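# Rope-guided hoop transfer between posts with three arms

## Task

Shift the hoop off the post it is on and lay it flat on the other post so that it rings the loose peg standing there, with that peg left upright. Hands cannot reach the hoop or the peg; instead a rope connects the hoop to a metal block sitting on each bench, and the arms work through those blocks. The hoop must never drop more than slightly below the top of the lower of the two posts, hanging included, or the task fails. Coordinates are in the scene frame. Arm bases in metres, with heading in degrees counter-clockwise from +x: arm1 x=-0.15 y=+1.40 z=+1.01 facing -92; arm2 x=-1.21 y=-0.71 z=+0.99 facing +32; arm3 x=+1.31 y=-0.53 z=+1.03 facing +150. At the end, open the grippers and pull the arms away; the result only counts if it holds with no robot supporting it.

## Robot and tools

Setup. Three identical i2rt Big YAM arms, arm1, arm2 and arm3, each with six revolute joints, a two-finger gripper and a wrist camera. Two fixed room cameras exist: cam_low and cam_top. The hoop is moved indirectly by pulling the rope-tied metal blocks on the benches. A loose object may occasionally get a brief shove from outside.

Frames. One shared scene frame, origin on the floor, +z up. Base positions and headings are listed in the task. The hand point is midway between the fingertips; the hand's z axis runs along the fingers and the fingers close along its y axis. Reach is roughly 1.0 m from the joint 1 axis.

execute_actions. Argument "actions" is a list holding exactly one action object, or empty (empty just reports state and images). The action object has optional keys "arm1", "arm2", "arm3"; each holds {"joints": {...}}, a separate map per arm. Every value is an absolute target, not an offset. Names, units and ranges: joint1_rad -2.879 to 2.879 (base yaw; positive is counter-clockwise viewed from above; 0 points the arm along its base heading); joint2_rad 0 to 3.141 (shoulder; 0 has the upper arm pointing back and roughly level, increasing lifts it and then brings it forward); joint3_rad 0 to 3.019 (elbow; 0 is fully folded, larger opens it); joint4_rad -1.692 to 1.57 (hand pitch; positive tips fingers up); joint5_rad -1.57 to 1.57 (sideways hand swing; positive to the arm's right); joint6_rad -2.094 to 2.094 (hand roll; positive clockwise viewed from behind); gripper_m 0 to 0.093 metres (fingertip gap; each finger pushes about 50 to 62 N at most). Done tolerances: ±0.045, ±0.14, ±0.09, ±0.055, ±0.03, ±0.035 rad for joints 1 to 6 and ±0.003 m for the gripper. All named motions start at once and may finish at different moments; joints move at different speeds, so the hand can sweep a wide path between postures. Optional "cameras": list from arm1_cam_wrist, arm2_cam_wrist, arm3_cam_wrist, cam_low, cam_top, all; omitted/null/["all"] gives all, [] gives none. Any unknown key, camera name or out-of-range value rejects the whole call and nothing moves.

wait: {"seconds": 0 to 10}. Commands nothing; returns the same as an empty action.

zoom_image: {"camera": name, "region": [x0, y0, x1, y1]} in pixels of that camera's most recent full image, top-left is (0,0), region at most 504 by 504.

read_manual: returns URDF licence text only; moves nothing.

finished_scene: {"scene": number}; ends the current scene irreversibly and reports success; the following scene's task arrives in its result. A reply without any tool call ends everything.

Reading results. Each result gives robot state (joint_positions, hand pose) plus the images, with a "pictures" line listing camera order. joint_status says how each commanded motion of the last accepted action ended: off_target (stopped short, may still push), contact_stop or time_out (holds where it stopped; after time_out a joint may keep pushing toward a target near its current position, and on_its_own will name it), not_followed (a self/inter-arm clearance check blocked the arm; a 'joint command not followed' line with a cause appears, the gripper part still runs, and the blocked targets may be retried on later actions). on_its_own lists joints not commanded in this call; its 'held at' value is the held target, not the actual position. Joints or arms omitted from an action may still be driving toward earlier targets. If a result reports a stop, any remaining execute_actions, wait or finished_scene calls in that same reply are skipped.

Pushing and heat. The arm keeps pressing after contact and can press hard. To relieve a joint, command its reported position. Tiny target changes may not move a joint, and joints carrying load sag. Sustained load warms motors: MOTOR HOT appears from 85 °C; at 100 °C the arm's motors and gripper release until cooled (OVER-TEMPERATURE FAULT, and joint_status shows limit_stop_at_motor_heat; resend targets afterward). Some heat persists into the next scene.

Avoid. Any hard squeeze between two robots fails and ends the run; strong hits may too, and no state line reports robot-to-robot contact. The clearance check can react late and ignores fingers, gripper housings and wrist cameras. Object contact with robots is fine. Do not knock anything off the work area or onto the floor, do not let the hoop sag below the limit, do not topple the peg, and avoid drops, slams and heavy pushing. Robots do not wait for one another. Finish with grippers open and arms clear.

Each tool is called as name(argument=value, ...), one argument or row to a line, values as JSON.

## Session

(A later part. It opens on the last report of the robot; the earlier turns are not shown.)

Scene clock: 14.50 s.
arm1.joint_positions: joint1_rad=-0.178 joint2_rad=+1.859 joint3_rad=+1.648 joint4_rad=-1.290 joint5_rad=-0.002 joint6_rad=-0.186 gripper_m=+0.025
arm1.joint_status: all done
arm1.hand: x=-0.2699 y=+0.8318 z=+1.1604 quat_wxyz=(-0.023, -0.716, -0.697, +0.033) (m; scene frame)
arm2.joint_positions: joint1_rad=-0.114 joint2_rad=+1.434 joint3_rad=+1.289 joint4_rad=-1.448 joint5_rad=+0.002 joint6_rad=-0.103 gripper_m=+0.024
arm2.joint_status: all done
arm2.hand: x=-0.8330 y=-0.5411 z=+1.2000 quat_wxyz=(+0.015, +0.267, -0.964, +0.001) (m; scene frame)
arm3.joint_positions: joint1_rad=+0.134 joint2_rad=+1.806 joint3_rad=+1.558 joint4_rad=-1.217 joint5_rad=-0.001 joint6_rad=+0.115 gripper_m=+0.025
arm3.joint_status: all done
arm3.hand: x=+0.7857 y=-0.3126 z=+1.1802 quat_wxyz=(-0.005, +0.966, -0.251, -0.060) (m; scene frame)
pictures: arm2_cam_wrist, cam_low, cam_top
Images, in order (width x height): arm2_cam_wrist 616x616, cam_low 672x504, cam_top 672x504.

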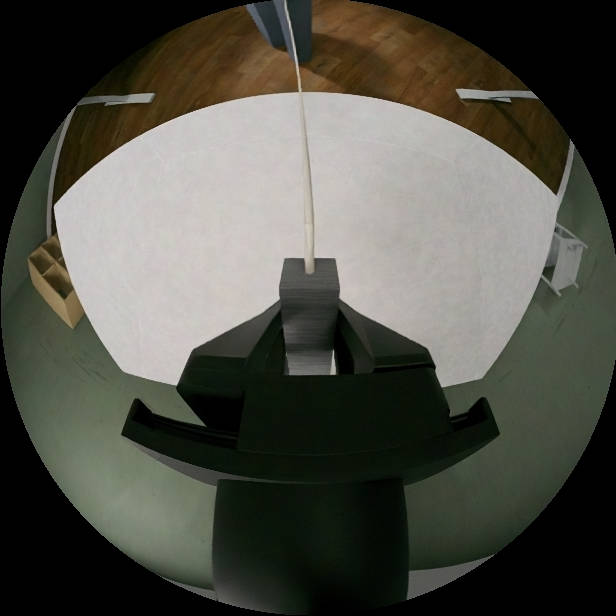

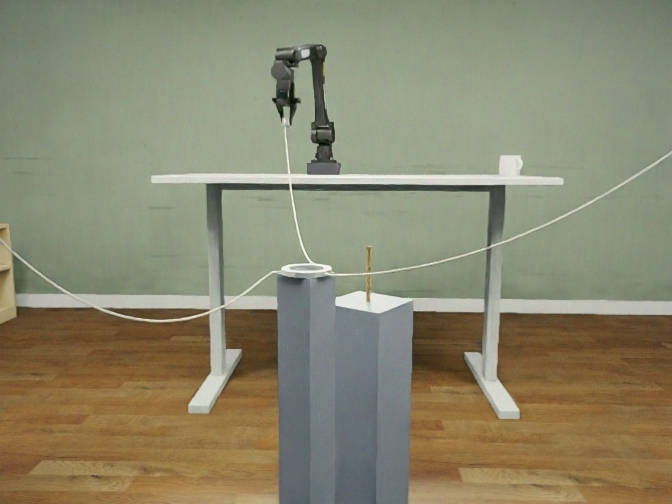

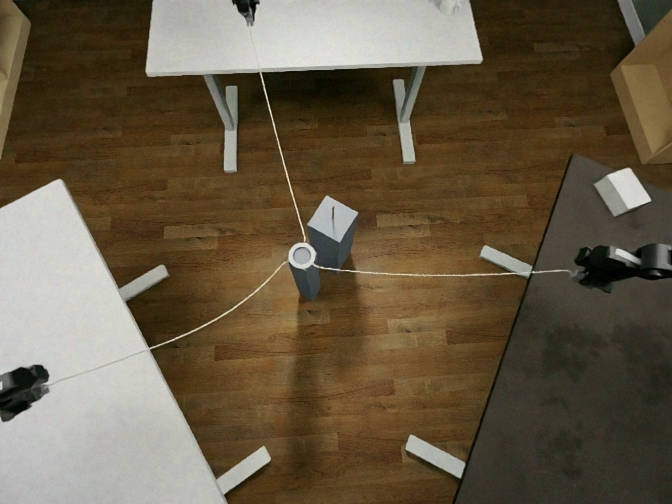

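execute_actions(
  actions=[
    {"arm1":{"joints":{"joint2_rad":1.77}},"arm2":{"joints":{"joint2_rad":1.3,"joint4_rad":-1.62}},"arm3":{"joints":{"joint2_rad":1.76}}},
  ],
  cameras=["cam_low","cam_top"],
)

Scene clock: 16.13 s.
arm1.joint_positions: joint1_rad=-0.178 joint2_rad=+1.778 joint3_rad=+1.648 joint4_rad=-1.291 joint5_rad=-0.002 joint6_rad=-0.186 gripper_m=+0.025
arm1.joint_status: all done
arm1.hand: x=-0.2691 y=+0.8356 z=+1.2055 quat_wxyz=(-0.045, -0.714, -0.696, +0.066) (m; scene frame)
arm2.joint_positions: joint1_rad=-0.114 joint2_rad=+1.302 joint3_rad=+1.284 joint4_rad=-1.615 joint5_rad=+0.002 joint6_rad=-0.103 gripper_m=+0.024
arm2.joint_status: all done
arm2.hand: x=-0.8839 y=-0.5652 z=+1.2475 quat_wxyz=(+0.035, +0.267, -0.963, +0.005) (m; scene frame)
arm3.joint_positions: joint1_rad=+0.134 joint2_rad=+1.783 joint3_rad=+1.558 joint4_rad=-1.217 joint5_rad=-0.001 joint6_rad=+0.115 gripper_m=+0.025
arm3.joint_status: all done
arm3.hand: x=+0.7863 y=-0.3128 z=+1.1932 quat_wxyz=(-0.006, +0.965, -0.250, -0.072) (m; scene frame)
pictures: cam_low, cam_top
Images, in order (width x height): cam_low 672x504, cam_top 672x504.

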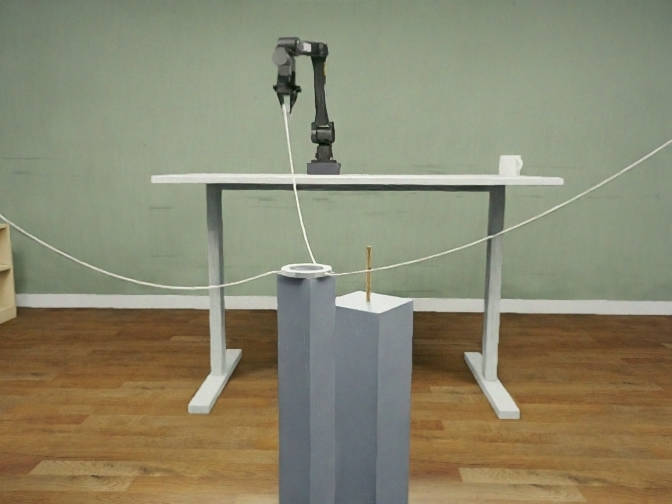

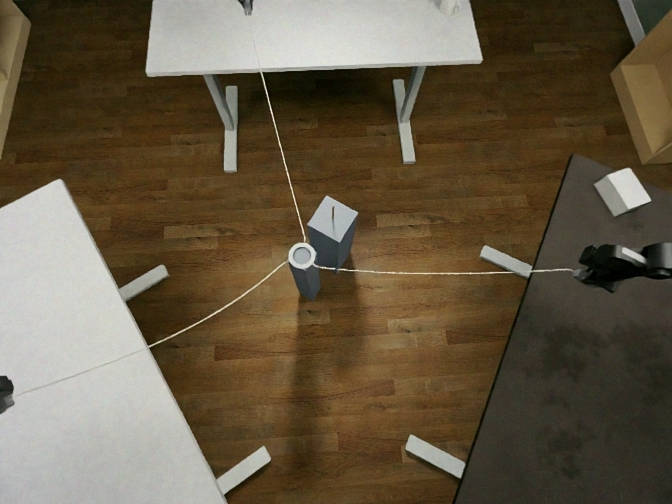

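execute_actions(
  actions=[
    {"arm2":{"joints":{"joint2_rad":1.17,"joint3_rad":1.19}},"arm3":{"joints":{"joint2_rad":1.72}}},
  ],
  cameras=["cam_low","cam_top"],
)

Scene clock: 17.57 s.
arm1.joint_positions: joint1_rad=-0.178 joint2_rad=+1.778 joint3_rad=+1.648 joint4_rad=-1.291 joint5_rad=-0.002 joint6_rad=-0.186 gripper_m=+0.025
arm1.joint_status: not commanded
arm1.hand: x=-0.2691 y=+0.8356 z=+1.2055 quat_wxyz=(-0.045, -0.714, -0.696, +0.066) (m; scene frame)
arm2.joint_positions: joint1_rad=-0.114 joint2_rad=+1.171 joint3_rad=+1.174 joint4_rad=-1.617 joint5_rad=+0.002 joint6_rad=-0.103 gripper_m=+0.024
arm2.joint_status: all done
arm2.hand: x=-0.9246 y=-0.5842 z=+1.2479 quat_wxyz=(+0.025, +0.267, -0.963, +0.003) (m; scene frame)
arm3.joint_positions: joint1_rad=+0.134 joint2_rad=+1.736 joint3_rad=+1.558 joint4_rad=-1.217 joint5_rad=-0.001 joint6_rad=+0.115 gripper_m=+0.025
arm3.joint_status: all done
arm3.hand: x=+0.7884 y=-0.3135 z=+1.2185 quat_wxyz=(-0.009, +0.964, -0.250, -0.095) (m; scene frame)
pictures: cam_low, cam_top
Images, in order (width x height): cam_low 672x504, cam_top 672x504.

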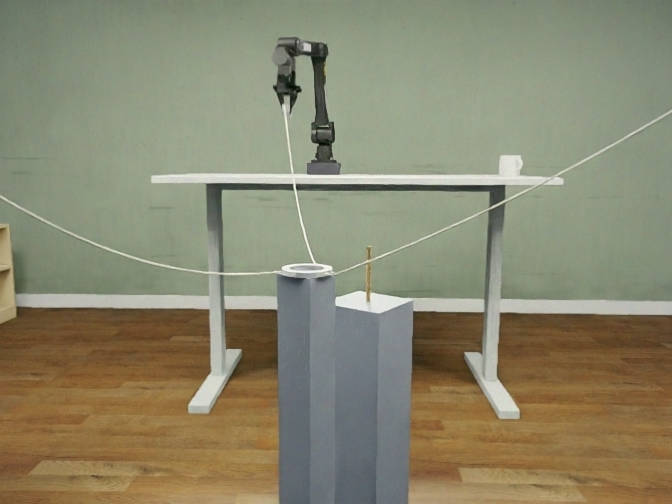

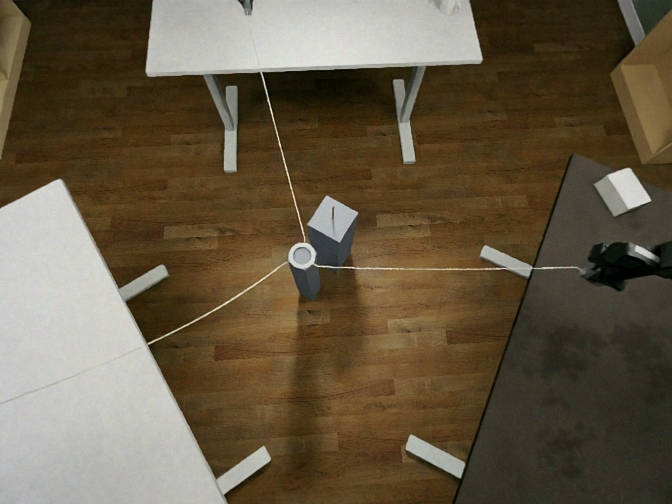

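execute_actions(
  actions=[
    {"arm2":{"joints":{"joint2_rad":1.06}},"arm1":{"joints":{"joint2_rad":1.74}}},
  ],
  cameras=["cam_low"],
)

execute_actions(
  actions=[
    {"arm2":{"joints":{"joint2_rad":0.97}},"arm1":{"joints":{"joint2_rad":1.66}},"arm3":{"joints":{"joint2_rad":1.64}}},
  ],
  cameras=["cam_low","cam_top"],
)

Scene clock: 19.13 s.
arm1.joint_positions: joint1_rad=-0.178 joint2_rad=+1.768 joint3_rad=+1.648 joint4_rad=-1.291 joint5_rad=-0.002 joint6_rad=-0.186 gripper_m=+0.025
arm1.joint_status: all done
arm1.hand: x=-0.2690 y=+0.8363 z=+1.2111 quat_wxyz=(-0.048, -0.714, -0.695, +0.070) (m; scene frame)
arm2.joint_positions: joint1_rad=-0.114 joint2_rad=+1.061 joint3_rad=+1.174 joint4_rad=-1.617 joint5_rad=+0.002 joint6_rad=-0.103 gripper_m=+0.024
arm2.joint_status: all done
arm2.hand: x=-0.9390 y=-0.5911 z=+1.2789 quat_wxyz=(-0.029, +0.267, -0.963, -0.006) (m; scene frame)
arm3.joint_positions: joint1_rad=+0.134 joint2_rad=+1.736 joint3_rad=+1.558 joint4_rad=-1.217 joint5_rad=-0.001 joint6_rad=+0.115 gripper_m=+0.025
arm3.joint_status: not commanded
arm3.hand: x=+0.7884 y=-0.3135 z=+1.2185 quat_wxyz=(-0.009, +0.964, -0.250, -0.095) (m; scene frame)
pictures: cam_low
Images, in order (width x height): cam_low 672x504.

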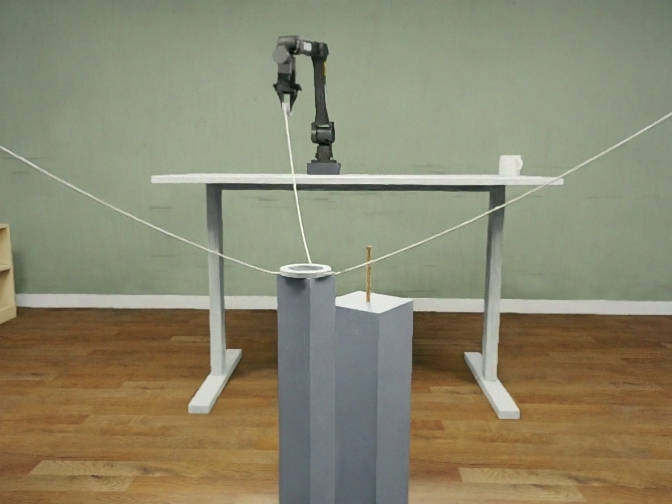

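Scene clock: 20.43 s.
arm1.joint_positions: joint1_rad=-0.178 joint2_rad=+1.667 joint3_rad=+1.648 joint4_rad=-1.291 joint5_rad=-0.002 joint6_rad=-0.187 gripper_m=+0.025
arm1.joint_status: all done
arm1.hand: x=-0.2668 y=+0.8466 z=+1.2672 quat_wxyz=(-0.076, -0.709, -0.692, +0.112) (m; scene frame)
arm2.joint_positions: joint1_rad=-0.114 joint2_rad=+0.973 joint3_rad=+1.174 joint4_rad=-1.617 joint5_rad=+0.002 joint6_rad=-0.103 gripper_m=+0.024
arm2.joint_status: all done
arm2.hand: x=-0.9525 y=-0.5975 z=+1.3019 quat_wxyz=(-0.072, +0.266, -0.961, -0.013) (m; scene frame)
arm3.joint_positions: joint1_rad=+0.134 joint2_rad=+1.650 joint3_rad=+1.558 joint4_rad=-1.217 joint5_rad=-0.001 joint6_rad=+0.115 gripper_m=+0.025
arm3.joint_status: all done
arm3.hand: x=+0.7953 y=-0.3160 z=+1.2656 quat_wxyz=(-0.015, +0.959, -0.249, -0.137) (m; scene frame)
pictures: cam_low, cam_top
Images, in order (width x height): cam_low 672x504, cam_top 672x504.

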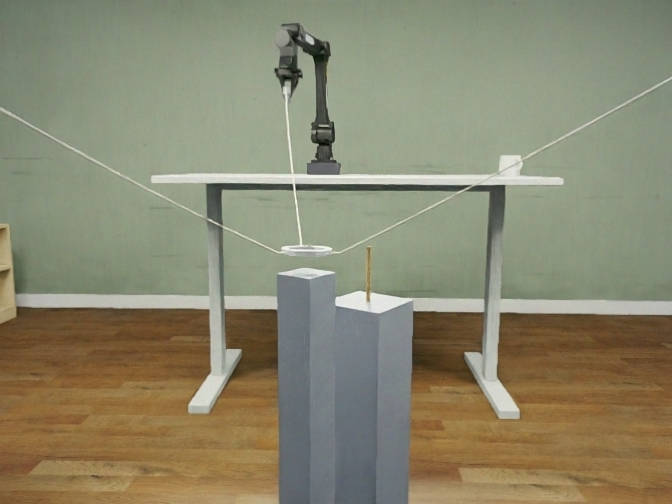

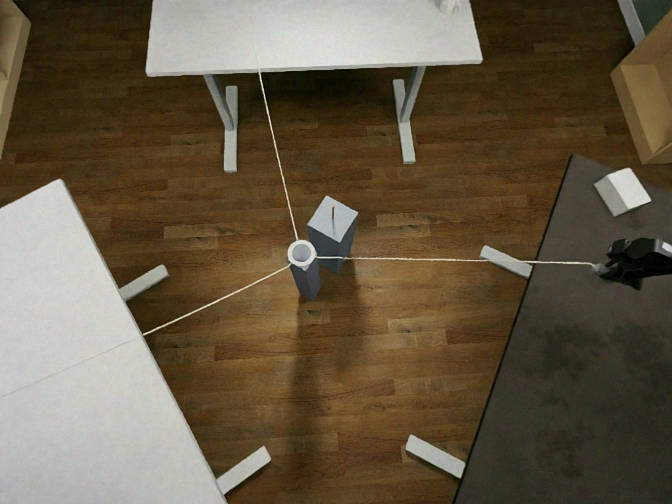

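execute_actions(
  actions=[
    {"arm2":{"joints":{"joint2_rad":0.88}},"arm1":{"joints":{"joint2_rad":1.58}},"arm3":{"joints":{"joint2_rad":1.555}}},
  ],
  cameras=["cam_low"],
)

execute_actions(
  actions=[
    {"arm1":{"joints":{"joint1_rad":-0.1,"joint2_rad":1.465,"joint3_rad":1.56,"joint4_rad":-1.39,"joint6_rad":-0.1}},"arm2":{"joints":{"joint1_rad":-0.02,"joint2_rad":1.08,"joint3_rad":1.37,"joint4_rad":-1.59,"joint6_rad":-0.02}},"arm3":{"joints":{"joint1_rad":-0.01,"joint6_rad":-0.03}}},
  ],
  cameras=["cam_low","cam_top"],
)

Scene clock: 22.97 s.
arm1.joint_positions: joint1_rad=-0.178 joint2_rad=+1.593 joint3_rad=+1.648 joint4_rad=-1.291 joint5_rad=-0.002 joint6_rad=-0.187 gripper_m=+0.025
arm1.joint_status: all done
arm1.hand: x=-0.2644 y=+0.8575 z=+1.3074 quat_wxyz=(-0.096, -0.705, -0.688, +0.143) (m; scene frame)
arm2.joint_positions: joint1_rad=-0.114 joint2_rad=+0.883 joint3_rad=+1.174 joint4_rad=-1.617 joint5_rad=+0.002 joint6_rad=-0.103 gripper_m=+0.024
arm2.joint_status: all done
arm2.hand: x=-0.9684 y=-0.6050 z=+1.3244 quat_wxyz=(-0.117, +0.265, -0.957, -0.021) (m; scene frame)
arm3.joint_positions: joint1_rad=+0.134 joint2_rad=+1.564 joint3_rad=+1.558 joint4_rad=-1.217 joint5_rad=-0.001 joint6_rad=+0.115 gripper_m=+0.025
arm3.joint_status: all done
arm3.hand: x=+0.8057 y=-0.3199 z=+1.3113 quat_wxyz=(-0.021, +0.952, -0.247, -0.179) (m; scene frame)
pictures: cam_low
Images, in order (width x height): cam_low 672x504.

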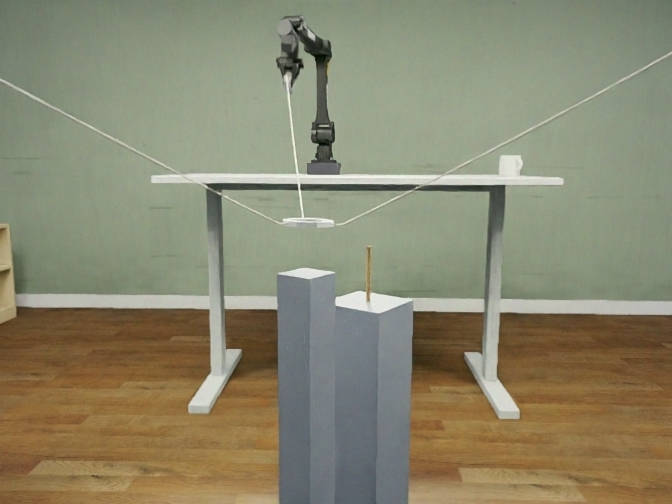

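Scene clock: 24.13 s.
arm1.joint_positions: joint1_rad=-0.091 joint2_rad=+1.478 joint3_rad=+1.546 joint4_rad=-1.382 joint5_rad=-0.002 joint6_rad=-0.115 gripper_m=+0.025
arm1.joint_status: all done
arm1.hand: x=-0.2084 y=+0.9113 z=+1.3123 quat_wxyz=(-0.083, -0.704, -0.697, +0.104) (m; scene frame)
arm2.joint_positions: joint1_rad=-0.021 joint2_rad=+1.102 joint3_rad=+1.307 joint4_rad=-1.589 joint5_rad=+0.002 joint6_rad=-0.028 gripper_m=+0.024
arm2.joint_status: all done
arm2.hand: x=-0.9178 y=-0.5474 z=+1.3216 quat_wxyz=(-0.086, +0.274, -0.957, -0.024) (m; scene frame)
arm3.joint_positions: joint1_rad=-0.012 joint2_rad=+1.564 joint3_rad=+1.558 joint4_rad=-1.217 joint5_rad=+0.000 joint6_rad=-0.016 gripper_m=+0.025
arm3.joint_status: all done
arm3.hand: x=+0.8419 y=-0.2479 z=+1.3106 quat_wxyz=(-0.045, +0.950, -0.255, -0.174) (m; scene frame)
pictures: cam_low, cam_top
Images, in order (width x height): cam_low 672x504, cam_top 672x504.

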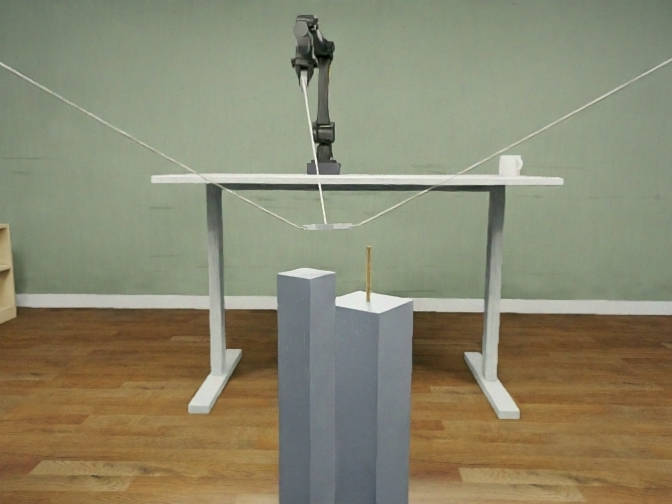

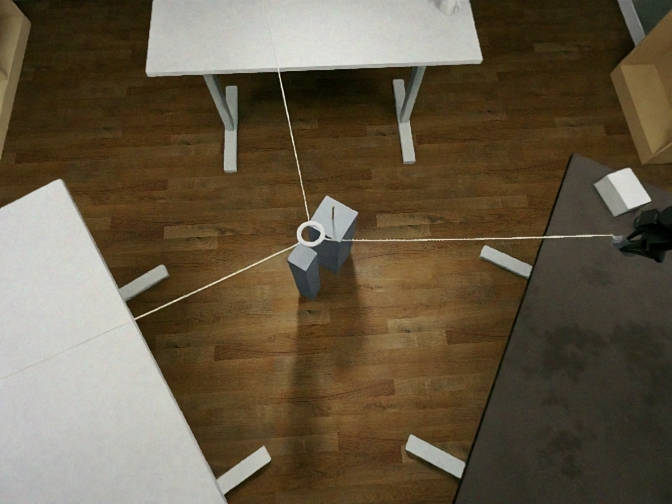

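execute_actions(
  actions=[
    {"arm1":{"joints":{"joint1_rad":-0.02,"joint2_rad":1.33,"joint3_rad":1.47,"joint4_rad":-1.47,"joint6_rad":-0.02}},"arm2":{"joints":{"joint1_rad":0.05,"joint2_rad":1.25,"joint3_rad":1.57,"joint4_rad":-1.57,"joint6_rad":0.05}},"arm3":{"joints":{"joint1_rad":-0.15,"joint6_rad":-0.17}}},
  ],
  cameras=["cam_low","cam_top"],
)

execute_actions(
  actions=[
    {"arm1":{"joints":{"joint1_rad":0.085,"joint2_rad":1.2,"joint3_rad":1.39,"joint4_rad":-1.55,"joint6_rad":0.08}},"arm2":{"joints":{"joint1_rad":0.105,"joint2_rad":1.44,"joint3_rad":1.76,"joint4_rad":-1.55,"joint6_rad":0.1}},"arm3":{"joints":{"joint1_rad":-0.29,"joint6_rad":-0.31}}},
  ],
  cameras=["cam_low","cam_top"],
)

zoom_image(
  camera="cam_top",
  region=[280,160,390,270],
)

Scene clock: 26.90 s.
arm1.joint_positions: joint1_rad=-0.013 joint2_rad=+1.333 joint3_rad=+1.452 joint4_rad=-1.461 joint5_rad=-0.002 joint6_rad=-0.035 gripper_m=+0.025
arm1.joint_status: all done
arm1.hand: x=-0.1668 y=+0.9724 z=+1.3301 quat_wxyz=(-0.081, -0.706, -0.698, +0.088) (m; scene frame)
arm2.joint_positions: joint1_rad=+0.051 joint2_rad=+1.275 joint3_rad=+1.505 joint4_rad=-1.571 joint5_rad=+0.002 joint6_rad=+0.042 gripper_m=+0.024
arm2.joint_status: all done
arm2.hand: x=-0.8699 y=-0.4860 z=+1.3461 quat_wxyz=(-0.105, +0.274, -0.955, -0.037) (m; scene frame)
arm3.joint_positions: joint1_rad=-0.151 joint2_rad=+1.564 joint3_rad=+1.558 joint4_rad=-1.217 joint5_rad=+0.000 joint6_rad=-0.156 gripper_m=+0.025
arm3.joint_status: all done
arm3.hand: x=+0.8860 y=-0.1846 z=+1.3098 quat_wxyz=(-0.067, +0.950, -0.255, -0.166) (m; scene frame)
pictures: cam_low, cam_top
Images, in order (width x height): cam_low 672x504, cam_top 672x504.

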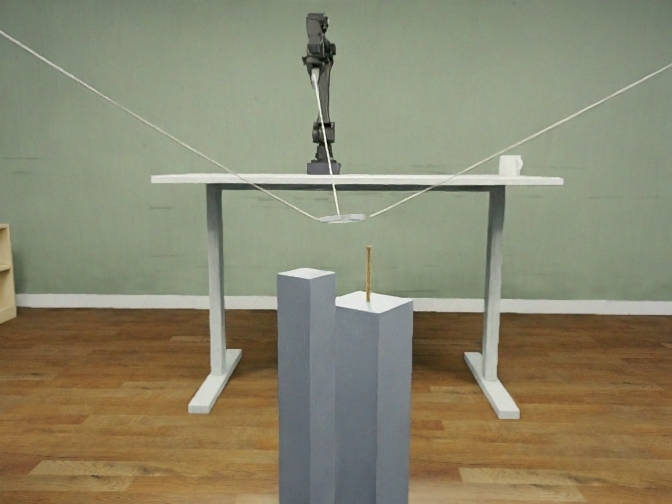

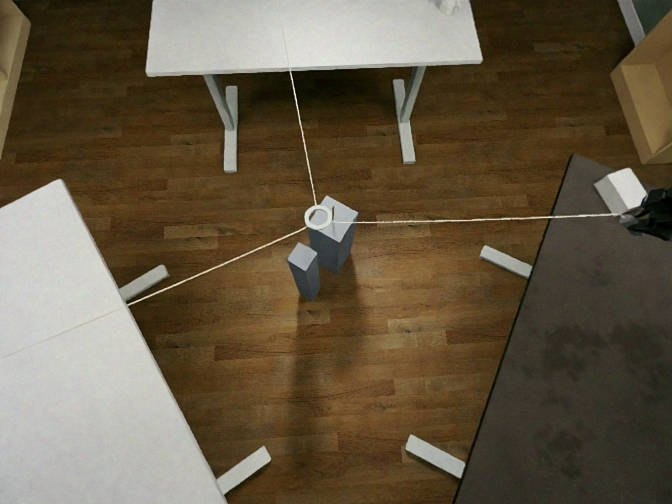

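Scene clock: 28.03 s.
arm1.joint_positions: joint1_rad=+0.091 joint2_rad=+1.201 joint3_rad=+1.371 joint4_rad=-1.540 joint5_rad=-0.002 joint6_rad=+0.065 gripper_m=+0.025
arm1.joint_status: all done
arm1.hand: x=-0.1249 y=+1.0324 z=+1.3408 quat_wxyz=(-0.078, -0.706, -0.700, +0.070) (m; scene frame)
arm2.joint_positions: joint1_rad=+0.106 joint2_rad=+1.471 joint3_rad=+1.698 joint4_rad=-1.552 joint5_rad=+0.002 joint6_rad=+0.092 gripper_m=+0.024
arm2.joint_status: all done
arm2.hand: x=-0.8201 y=-0.4195 z=+1.3475 quat_wxyz=(-0.110, +0.276, -0.954, -0.045) (m; scene frame)
arm3.joint_positions: joint1_rad=-0.290 joint2_rad=+1.564 joint3_rad=+1.558 joint4_rad=-1.217 joint5_rad=-0.001 joint6_rad=-0.296 gripper_m=+0.025
arm3.joint_status: all done
arm3.hand: x=+0.9383 y=-0.1283 z=+1.3089 quat_wxyz=(-0.088, +0.951, -0.254, -0.155) (m; scene frame)
pictures: cam_low, cam_top
Images, in order (width x height): cam_low 672x504, cam_top 672x504.

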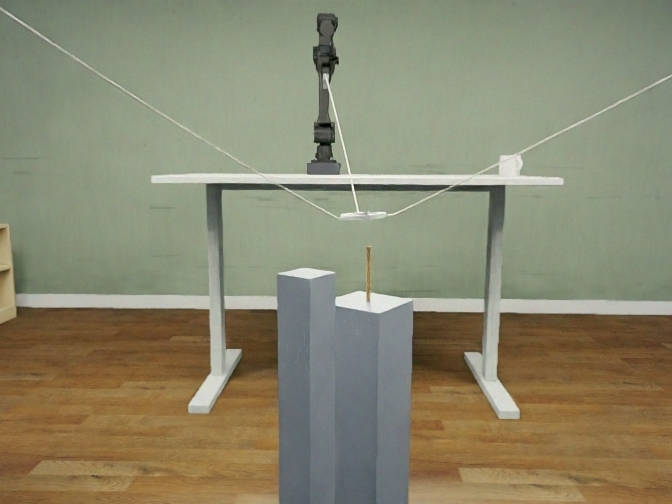

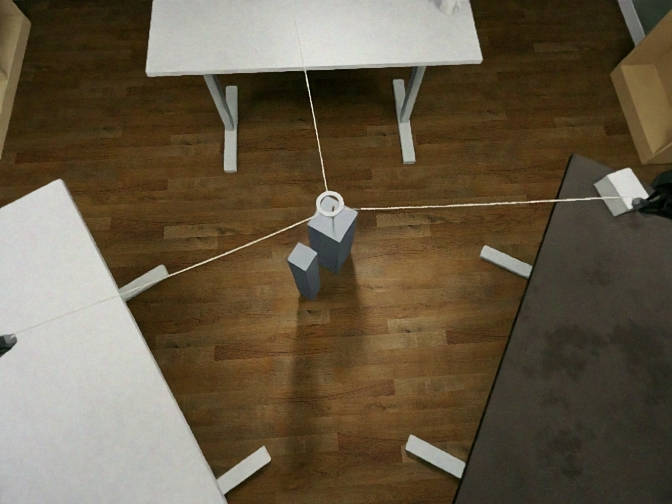

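Region (280, 160, 390, 270) of cam_top's 672x504 image, scaled by 4.582, with more detail than that image has.

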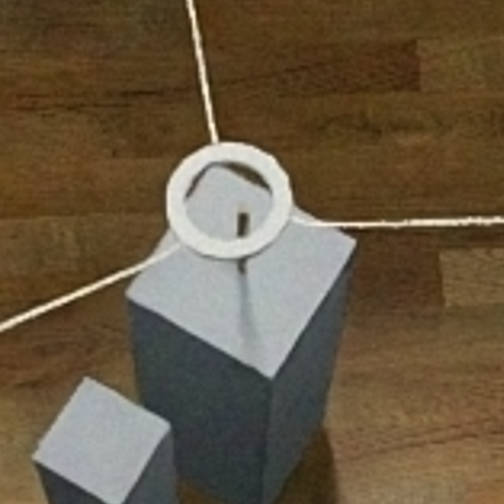

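execute_actions(
  actions=[
    {"arm2":{"joints":{"joint2_rad":1.54}},"arm3":{"joints":{"joint2_rad":1.61}}},
  ],
  cameras=["cam_low","cam_top"],
)

zoom_image(
  camera="cam_top",
  region=[280,160,390,270],
)

Scene clock: 31.37 s.
arm1.joint_positions: joint1_rad=+0.091 joint2_rad=+1.201 joint3_rad=+1.371 joint4_rad=-1.540 joint5_rad=-0.002 joint6_rad=+0.065 gripper_m=+0.025
arm1.joint_status: not commanded
arm1.hand: x=-0.1249 y=+1.0324 z=+1.3408 quat_wxyz=(-0.078, -0.706, -0.700, +0.070) (m; scene frame)
arm2.joint_positions: joint1_rad=+0.106 joint2_rad=+1.572 joint3_rad=+1.706 joint4_rad=-1.552 joint5_rad=+0.002 joint6_rad=+0.092 gripper_m=+0.024
arm2.joint_status: all done
arm2.hand: x=-0.8028 y=-0.4059 z=+1.3028 quat_wxyz=(-0.067, +0.278, -0.958, -0.028) (m; scene frame)
arm3.joint_positions: joint1_rad=-0.290 joint2_rad=+1.625 joint3_rad=+1.558 joint4_rad=-1.217 joint5_rad=-0.001 joint6_rad=-0.296 gripper_m=+0.025
arm3.joint_status: all done
arm3.hand: x=+0.9324 y=-0.1226 z=+1.2767 quat_wxyz=(-0.073, +0.955, -0.255, -0.129) (m; scene frame)
pictures: cam_low, cam_top
Images, in order (width x height): cam_low 672x504, cam_top 672x504.

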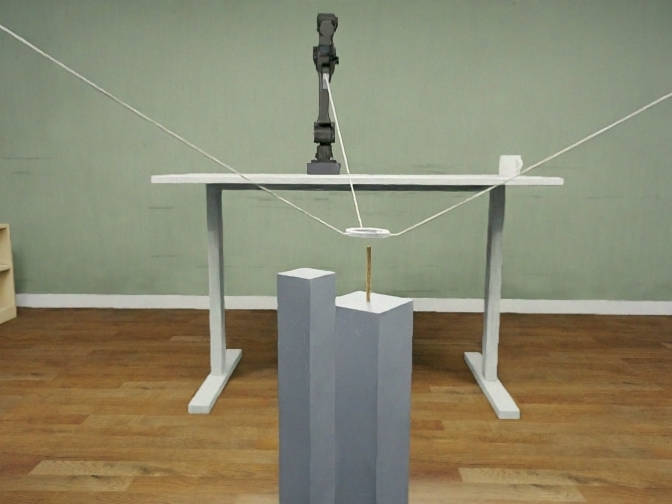

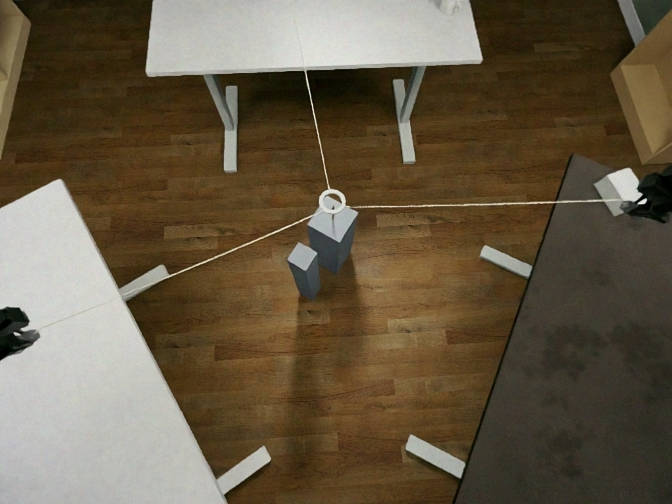

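Region (280, 160, 390, 270) of cam_top's 672x504 image, scaled by 4.582, with more detail than that image has.

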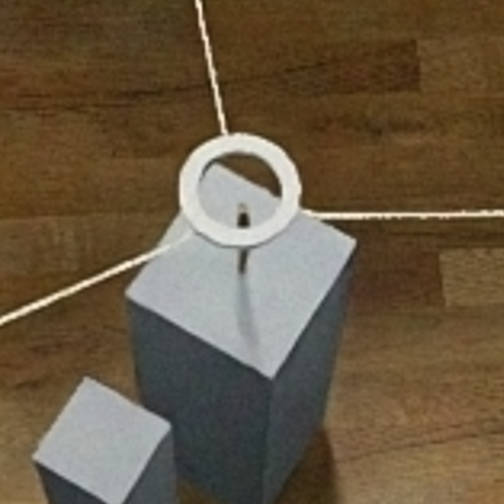

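execute_actions(
  actions=[
    {"arm1":{"joints":{"joint2_rad":1.275}},"arm2":{"joints":{"joint2_rad":1.615}},"arm3":{"joints":{"joint2_rad":1.69}}},
  ],
  cameras=["cam_low","cam_top"],
)

zoom_image(
  camera="cam_top",
  region=[280,160,390,270],
)

Scene clock: 32.80 s.
arm1.joint_positions: joint1_rad=+0.091 joint2_rad=+1.287 joint3_rad=+1.371 joint4_rad=-1.541 joint5_rad=-0.002 joint6_rad=+0.065 gripper_m=+0.025
arm1.joint_status: all done
arm1.hand: x=-0.1240 y=+1.0162 z=+1.3099 quat_wxyz=(-0.046, -0.709, -0.703, +0.042) (m; scene frame)
arm2.joint_positions: joint1_rad=+0.106 joint2_rad=+1.640 joint3_rad=+1.706 joint4_rad=-1.552 joint5_rad=+0.002 joint6_rad=+0.092 gripper_m=+0.024
arm2.joint_status: all done
arm2.hand: x=-0.7939 y=-0.3988 z=+1.2692 quat_wxyz=(-0.035, +0.278, -0.960, -0.016) (m; scene frame)
arm3.joint_positions: joint1_rad=-0.290 joint2_rad=+1.710 joint3_rad=+1.558 joint4_rad=-1.217 joint5_rad=-0.001 joint6_rad=-0.296 gripper_m=+0.025
arm3.joint_status: all done
arm3.hand: x=+0.9263 y=-0.1171 z=+1.2302 quat_wxyz=(-0.050, +0.961, -0.256, -0.093) (m; scene frame)
pictures: cam_low, cam_top
Images, in order (width x height): cam_low 672x504, cam_top 672x504.

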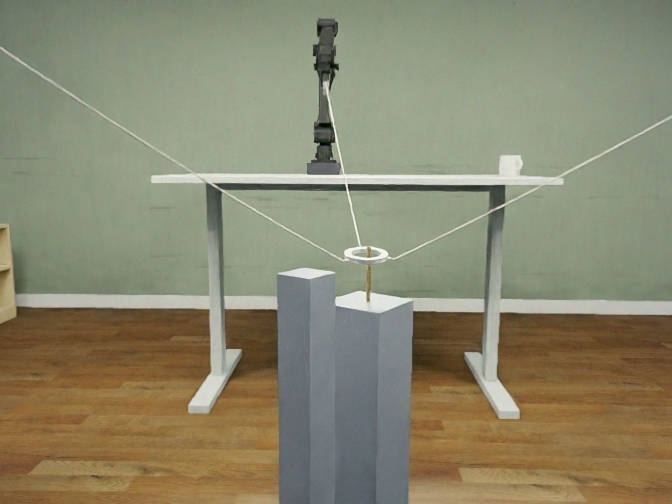

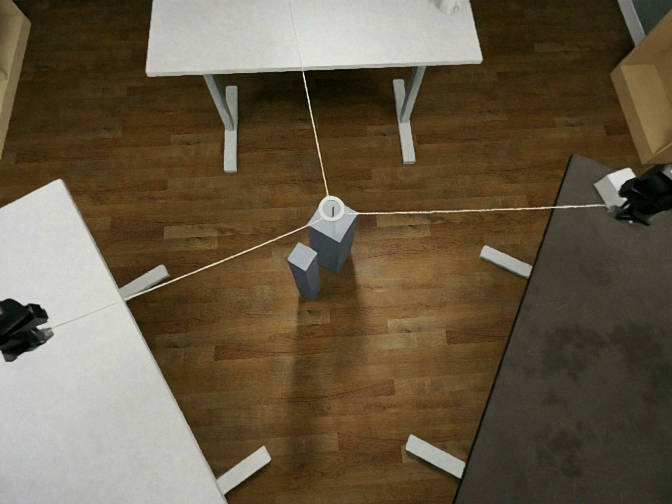

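Region (280, 160, 390, 270) of cam_top's 672x504 image, scaled by 4.582, with more detail than that image has.

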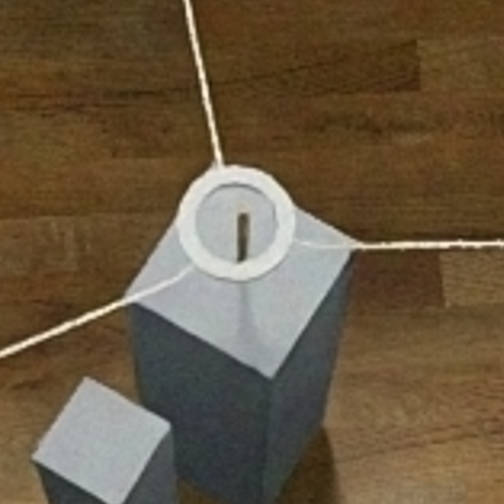

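execute_actions(
  actions=[
    {"arm1":{"joints":{"joint2_rad":1.37}},"arm2":{"joints":{"joint2_rad":1.705}},"arm3":{"joints":{"joint2_rad":1.78}}},
  ],
  cameras=["cam_low"],
)

execute_actions(
  actions=[
    {"arm1":{"joints":{"joint2_rad":1.45}},"arm2":{"joints":{"joint2_rad":1.78}},"arm3":{"joints":{"joint2_rad":1.87}}},
  ],
  cameras=["cam_low","cam_top"],
)

Scene clock: 34.43 s.
arm1.joint_positions: joint1_rad=+0.091 joint2_rad=+1.384 joint3_rad=+1.371 joint4_rad=-1.541 joint5_rad=-0.002 joint6_rad=+0.065 gripper_m=+0.025
arm1.joint_status: all done
arm1.hand: x=-0.1233 y=+1.0012 z=+1.2740 quat_wxyz=(-0.010, -0.710, -0.704, +0.010) (m; scene frame)
arm2.joint_positions: joint1_rad=+0.106 joint2_rad=+1.736 joint3_rad=+1.707 joint4_rad=-1.552 joint5_rad=+0.002 joint6_rad=+0.092 gripper_m=+0.024
arm2.joint_status: all done
arm2.hand: x=-0.7842 y=-0.3910 z=+1.2215 quat_wxyz=(+0.008, +0.279, -0.960, +0.001) (m; scene frame)
arm3.joint_positions: joint1_rad=-0.290 joint2_rad=+1.800 joint3_rad=+1.558 joint4_rad=-1.217 joint5_rad=-0.001 joint6_rad=-0.296 gripper_m=+0.025
arm3.joint_status: all done
arm3.hand: x=+0.9230 y=-0.1144 z=+1.1811 quat_wxyz=(-0.027, +0.964, -0.257, -0.055) (m; scene frame)
pictures: cam_low
Images, in order (width x height): cam_low 672x504.

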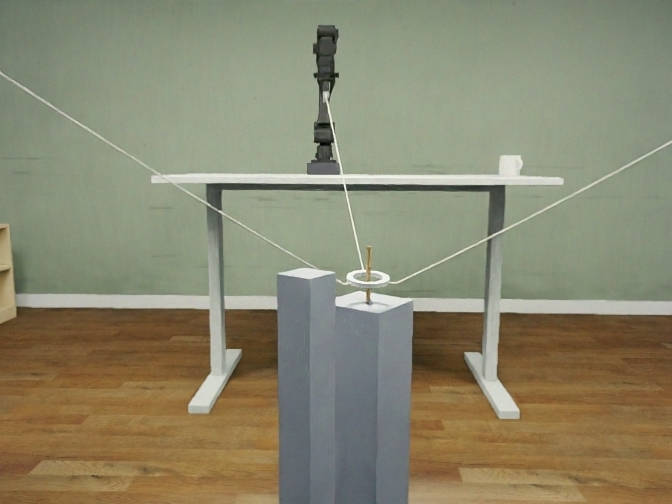

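Scene clock: 35.50 s.
arm1.joint_positions: joint1_rad=+0.091 joint2_rad=+1.458 joint3_rad=+1.371 joint4_rad=-1.541 joint5_rad=-0.002 joint6_rad=+0.066 gripper_m=+0.025
arm1.joint_status: all done
arm1.hand: x=-0.1228 y=+0.9920 z=+1.2455 quat_wxyz=(+0.018, -0.710, -0.704, -0.015) (m; scene frame)
arm2.joint_positions: joint1_rad=+0.106 joint2_rad=+1.804 joint3_rad=+1.707 joint4_rad=-1.552 joint5_rad=+0.002 joint6_rad=+0.092 gripper_m=+0.024
arm2.joint_status: all done
arm2.hand: x=-0.7797 y=-0.3873 z=+1.1863 quat_wxyz=(+0.040, +0.279, -0.959, +0.014) (m; scene frame)
arm3.joint_positions: joint1_rad=-0.290 joint2_rad=+1.889 joint3_rad=+1.558 joint4_rad=-1.217 joint5_rad=-0.001 joint6_rad=-0.296 gripper_m=+0.025
arm3.joint_status: all done
arm3.hand: x=+0.9226 y=-0.1149 z=+1.1324 quat_wxyz=(-0.003, +0.966, -0.257, -0.018) (m; scene frame)
pictures: cam_low, cam_top
Images, in order (width x height): cam_low 672x504, cam_top 672x504.

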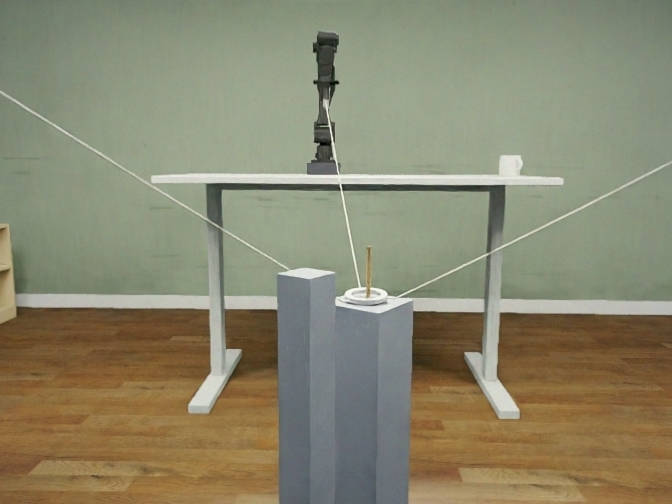

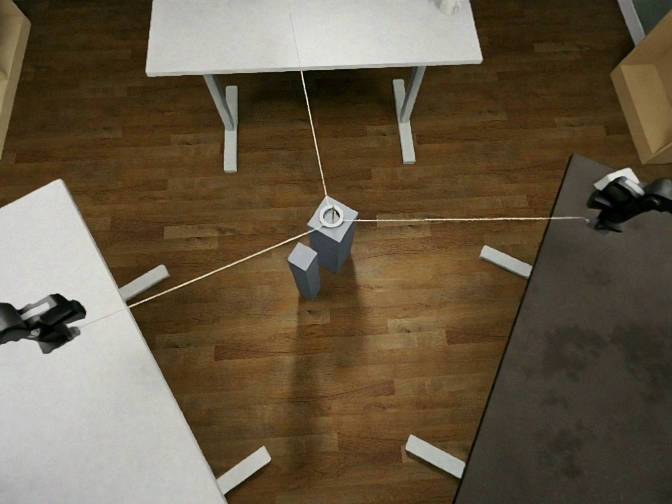

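Return blocks to near grasp postures, a bit above table.

execute_actions(
  actions=[
    {"arm1":{"joints":{"joint2_rad":2.12,"joint3_rad":1.67,"joint4_rad":-1.14}},"arm2":{"joints":{"joint2_rad":2.05,"joint3_rad":1.59,"joint4_rad":-1.12}},"arm3":{"joints":{"joint1_rad":-0.12,"joint2_rad":2.11,"joint4_rad":-1.02,"joint6_rad":-0.12}}},
  ],
  cameras=["cam_low","cam_top"],
)

Scene clock: 38.97 s.
arm1.joint_positions: joint1_rad=+0.091 joint2_rad=+2.146 joint3_rad=+1.640 joint4_rad=-1.147 joint5_rad=-0.002 joint6_rad=+0.066 gripper_m=+0.025
arm1.joint_status: all done
arm1.hand: x=-0.1128 y=+0.8039 z=+0.9928 quat_wxyz=(+0.027, -0.710, -0.703, -0.023) (m; scene frame)
arm2.joint_positions: joint1_rad=+0.105 joint2_rad=+2.069 joint3_rad=+1.564 joint4_rad=-1.127 joint5_rad=+0.000 joint6_rad=+0.092 gripper_m=+0.024
arm2.joint_status: all done
arm2.hand: x=-0.7453 y=-0.3595 z=+0.9858 quat_wxyz=(+0.032, +0.278, -0.960, +0.010) (m; scene frame)
arm3.joint_positions: joint1_rad=-0.122 joint2_rad=+2.132 joint3_rad=+1.558 joint4_rad=-1.033 joint5_rad=-0.001 joint6_rad=-0.136 gripper_m=+0.025
arm3.joint_status: all done
arm3.hand: x=+0.8391 y=-0.1740 z=+0.9964 quat_wxyz=(+0.010, +0.967, -0.253, +0.009) (m; scene frame)
pictures: cam_low, cam_top
Images, in order (width x height): cam_low 672x504, cam_top 672x504.

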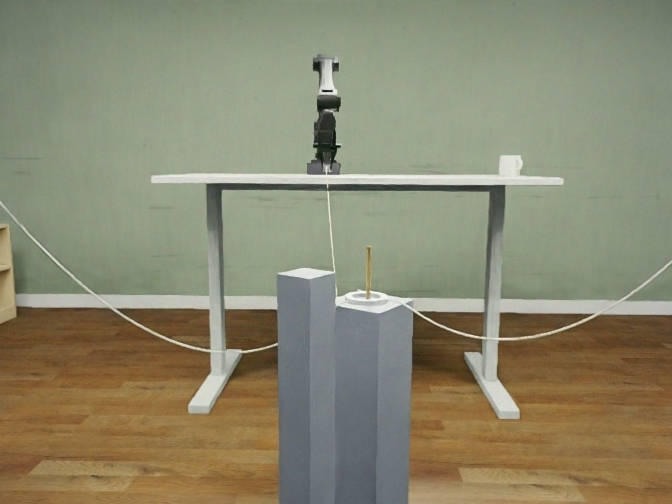

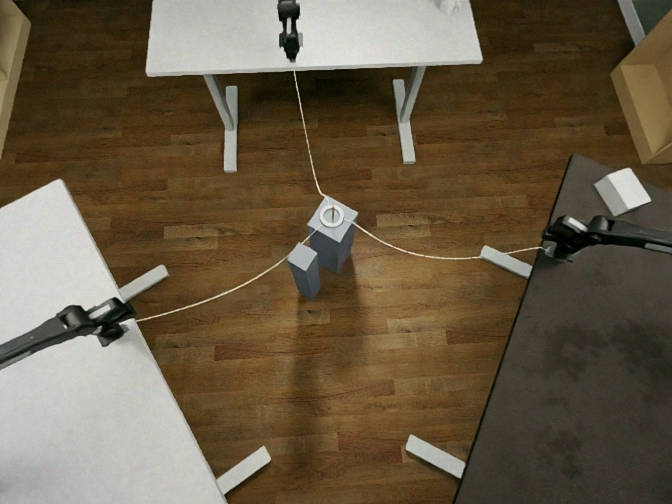

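execute_actions(
  actions=[
    {"arm1":{"joints":{"joint2_rad":2.195}},"arm2":{"joints":{"joint2_rad":2.11}},"arm3":{"joints":{"joint2_rad":2.175}}},
  ],
  cameras=[],
)

execute_actions(
  actions=[
    {"arm1":{"joints":{"gripper_m":0.07}},"arm2":{"joints":{"gripper_m":0.07}},"arm3":{"joints":{"gripper_m":0.07}}},
  ],
  cameras=[],
)

execute_actions(
  actions=[
    {"arm1":{"joints":{"joint2_rad":1.6}},"arm2":{"joints":{"joint2_rad":1.6}},"arm3":{"joints":{"joint2_rad":1.6}}},
  ],
  cameras=["cam_top"],
)

finished_scene(
  scene=1,
)

Scene clock: 40.63 s.
arm1.joint_positions: joint1_rad=+0.091 joint2_rad=+2.183 joint3_rad=+1.640 joint4_rad=-1.147 joint5_rad=-0.001 joint6_rad=+0.066 gripper_m=+0.025
arm1.joint_status: all done
arm1.hand: x=-0.1132 y=+0.8095 z=+0.9715 quat_wxyz=(+0.041, -0.709, -0.703, -0.035) (m; scene frame)
arm2.joint_positions: joint1_rad=+0.105 joint2_rad=+2.116 joint3_rad=+1.564 joint4_rad=-1.127 joint5_rad=+0.000 joint6_rad=+0.093 gripper_m=+0.024
arm2.joint_status: all done
arm2.hand: x=-0.7509 y=-0.3636 z=+0.9595 quat_wxyz=(+0.054, +0.278, -0.959, +0.019) (m; scene frame)
arm3.joint_positions: joint1_rad=-0.122 joint2_rad=+2.171 joint3_rad=+1.558 joint4_rad=-1.031 joint5_rad=-0.001 joint6_rad=-0.136 gripper_m=+0.025
arm3.joint_status: all done
arm3.hand: x=+0.8439 y=-0.1778 z=+0.9745 quat_wxyz=(+0.017, +0.967, -0.253, +0.026) (m; scene frame)
pictures: none
No camera images: the call's "cameras" was empty. Leave "cameras" out to get every camera's image.

Scene clock: 41.30 s.
arm1.joint_positions: joint1_rad=+0.091 joint2_rad=+2.183 joint3_rad=+1.640 joint4_rad=-1.147 joint5_rad=-0.001 joint6_rad=+0.067 gripper_m=+0.070
arm1.joint_status: all done
arm1.hand: x=-0.1132 y=+0.8095 z=+0.9715 quat_wxyz=(+0.041, -0.710, -0.703, -0.035) (m; scene frame)
arm2.joint_positions: joint1_rad=+0.105 joint2_rad=+2.116 joint3_rad=+1.564 joint4_rad=-1.127 joint5_rad=+0.000 joint6_rad=+0.093 gripper_m=+0.070
arm2.joint_status: all done
arm2.hand: x=-0.7509 y=-0.3636 z=+0.9595 quat_wxyz=(+0.054, +0.278, -0.959, +0.019) (m; scene frame)
arm3.joint_positions: joint1_rad=-0.122 joint2_rad=+2.171 joint3_rad=+1.558 joint4_rad=-1.031 joint5_rad=-0.001 joint6_rad=-0.135 gripper_m=+0.070
arm3.joint_status: all done
arm3.hand: x=+0.8439 y=-0.1778 z=+0.9745 quat_wxyz=(+0.017, +0.967, -0.253, +0.026) (m; scene frame)
pictures: none
No camera images: the call's "cameras" was empty. Leave "cameras" out to get every camera's image.

Scene clock: 42.90 s.
arm1.joint_positions: joint1_rad=+0.091 joint2_rad=+1.595 joint3_rad=+1.663 joint4_rad=-1.146 joint5_rad=-0.001 joint6_rad=+0.067 gripper_m=+0.070
arm1.joint_status: all done
arm1.hand: x=-0.1123 y=+0.8102 z=+1.3283 quat_wxyz=(-0.186, -0.688, -0.682, +0.165) (m; scene frame)
arm2.joint_positions: joint1_rad=+0.105 joint2_rad=+1.614 joint3_rad=+1.573 joint4_rad=-1.126 joint5_rad=+0.000 joint6_rad=+0.093 gripper_m=+0.070
arm2.joint_status: all done
arm2.hand: x=-0.7412 y=-0.3581 z=+1.2490 quat_wxyz=(-0.183, +0.272, -0.942, -0.074) (m; scene frame)
arm3.joint_positions: joint1_rad=-0.122 joint2_rad=+1.604 joint3_rad=+1.567 joint4_rad=-1.031 joint5_rad=-0.001 joint6_rad=-0.135 gripper_m=+0.070
arm3.joint_status: all done
arm3.hand: x=+0.8364 y=-0.1676 z=+1.3119 quat_wxyz=(-0.092, +0.935, -0.247, -0.238) (m; scene frame)
pictures: cam_top
Images, in order (width x height): cam_top 672x504.

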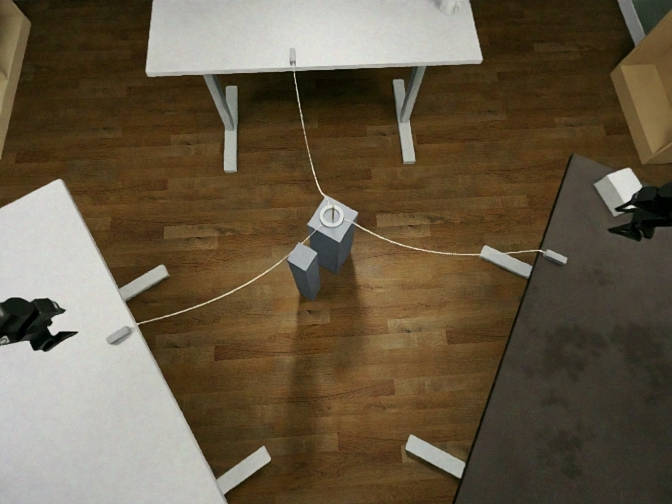

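The scene is finished: the task was done.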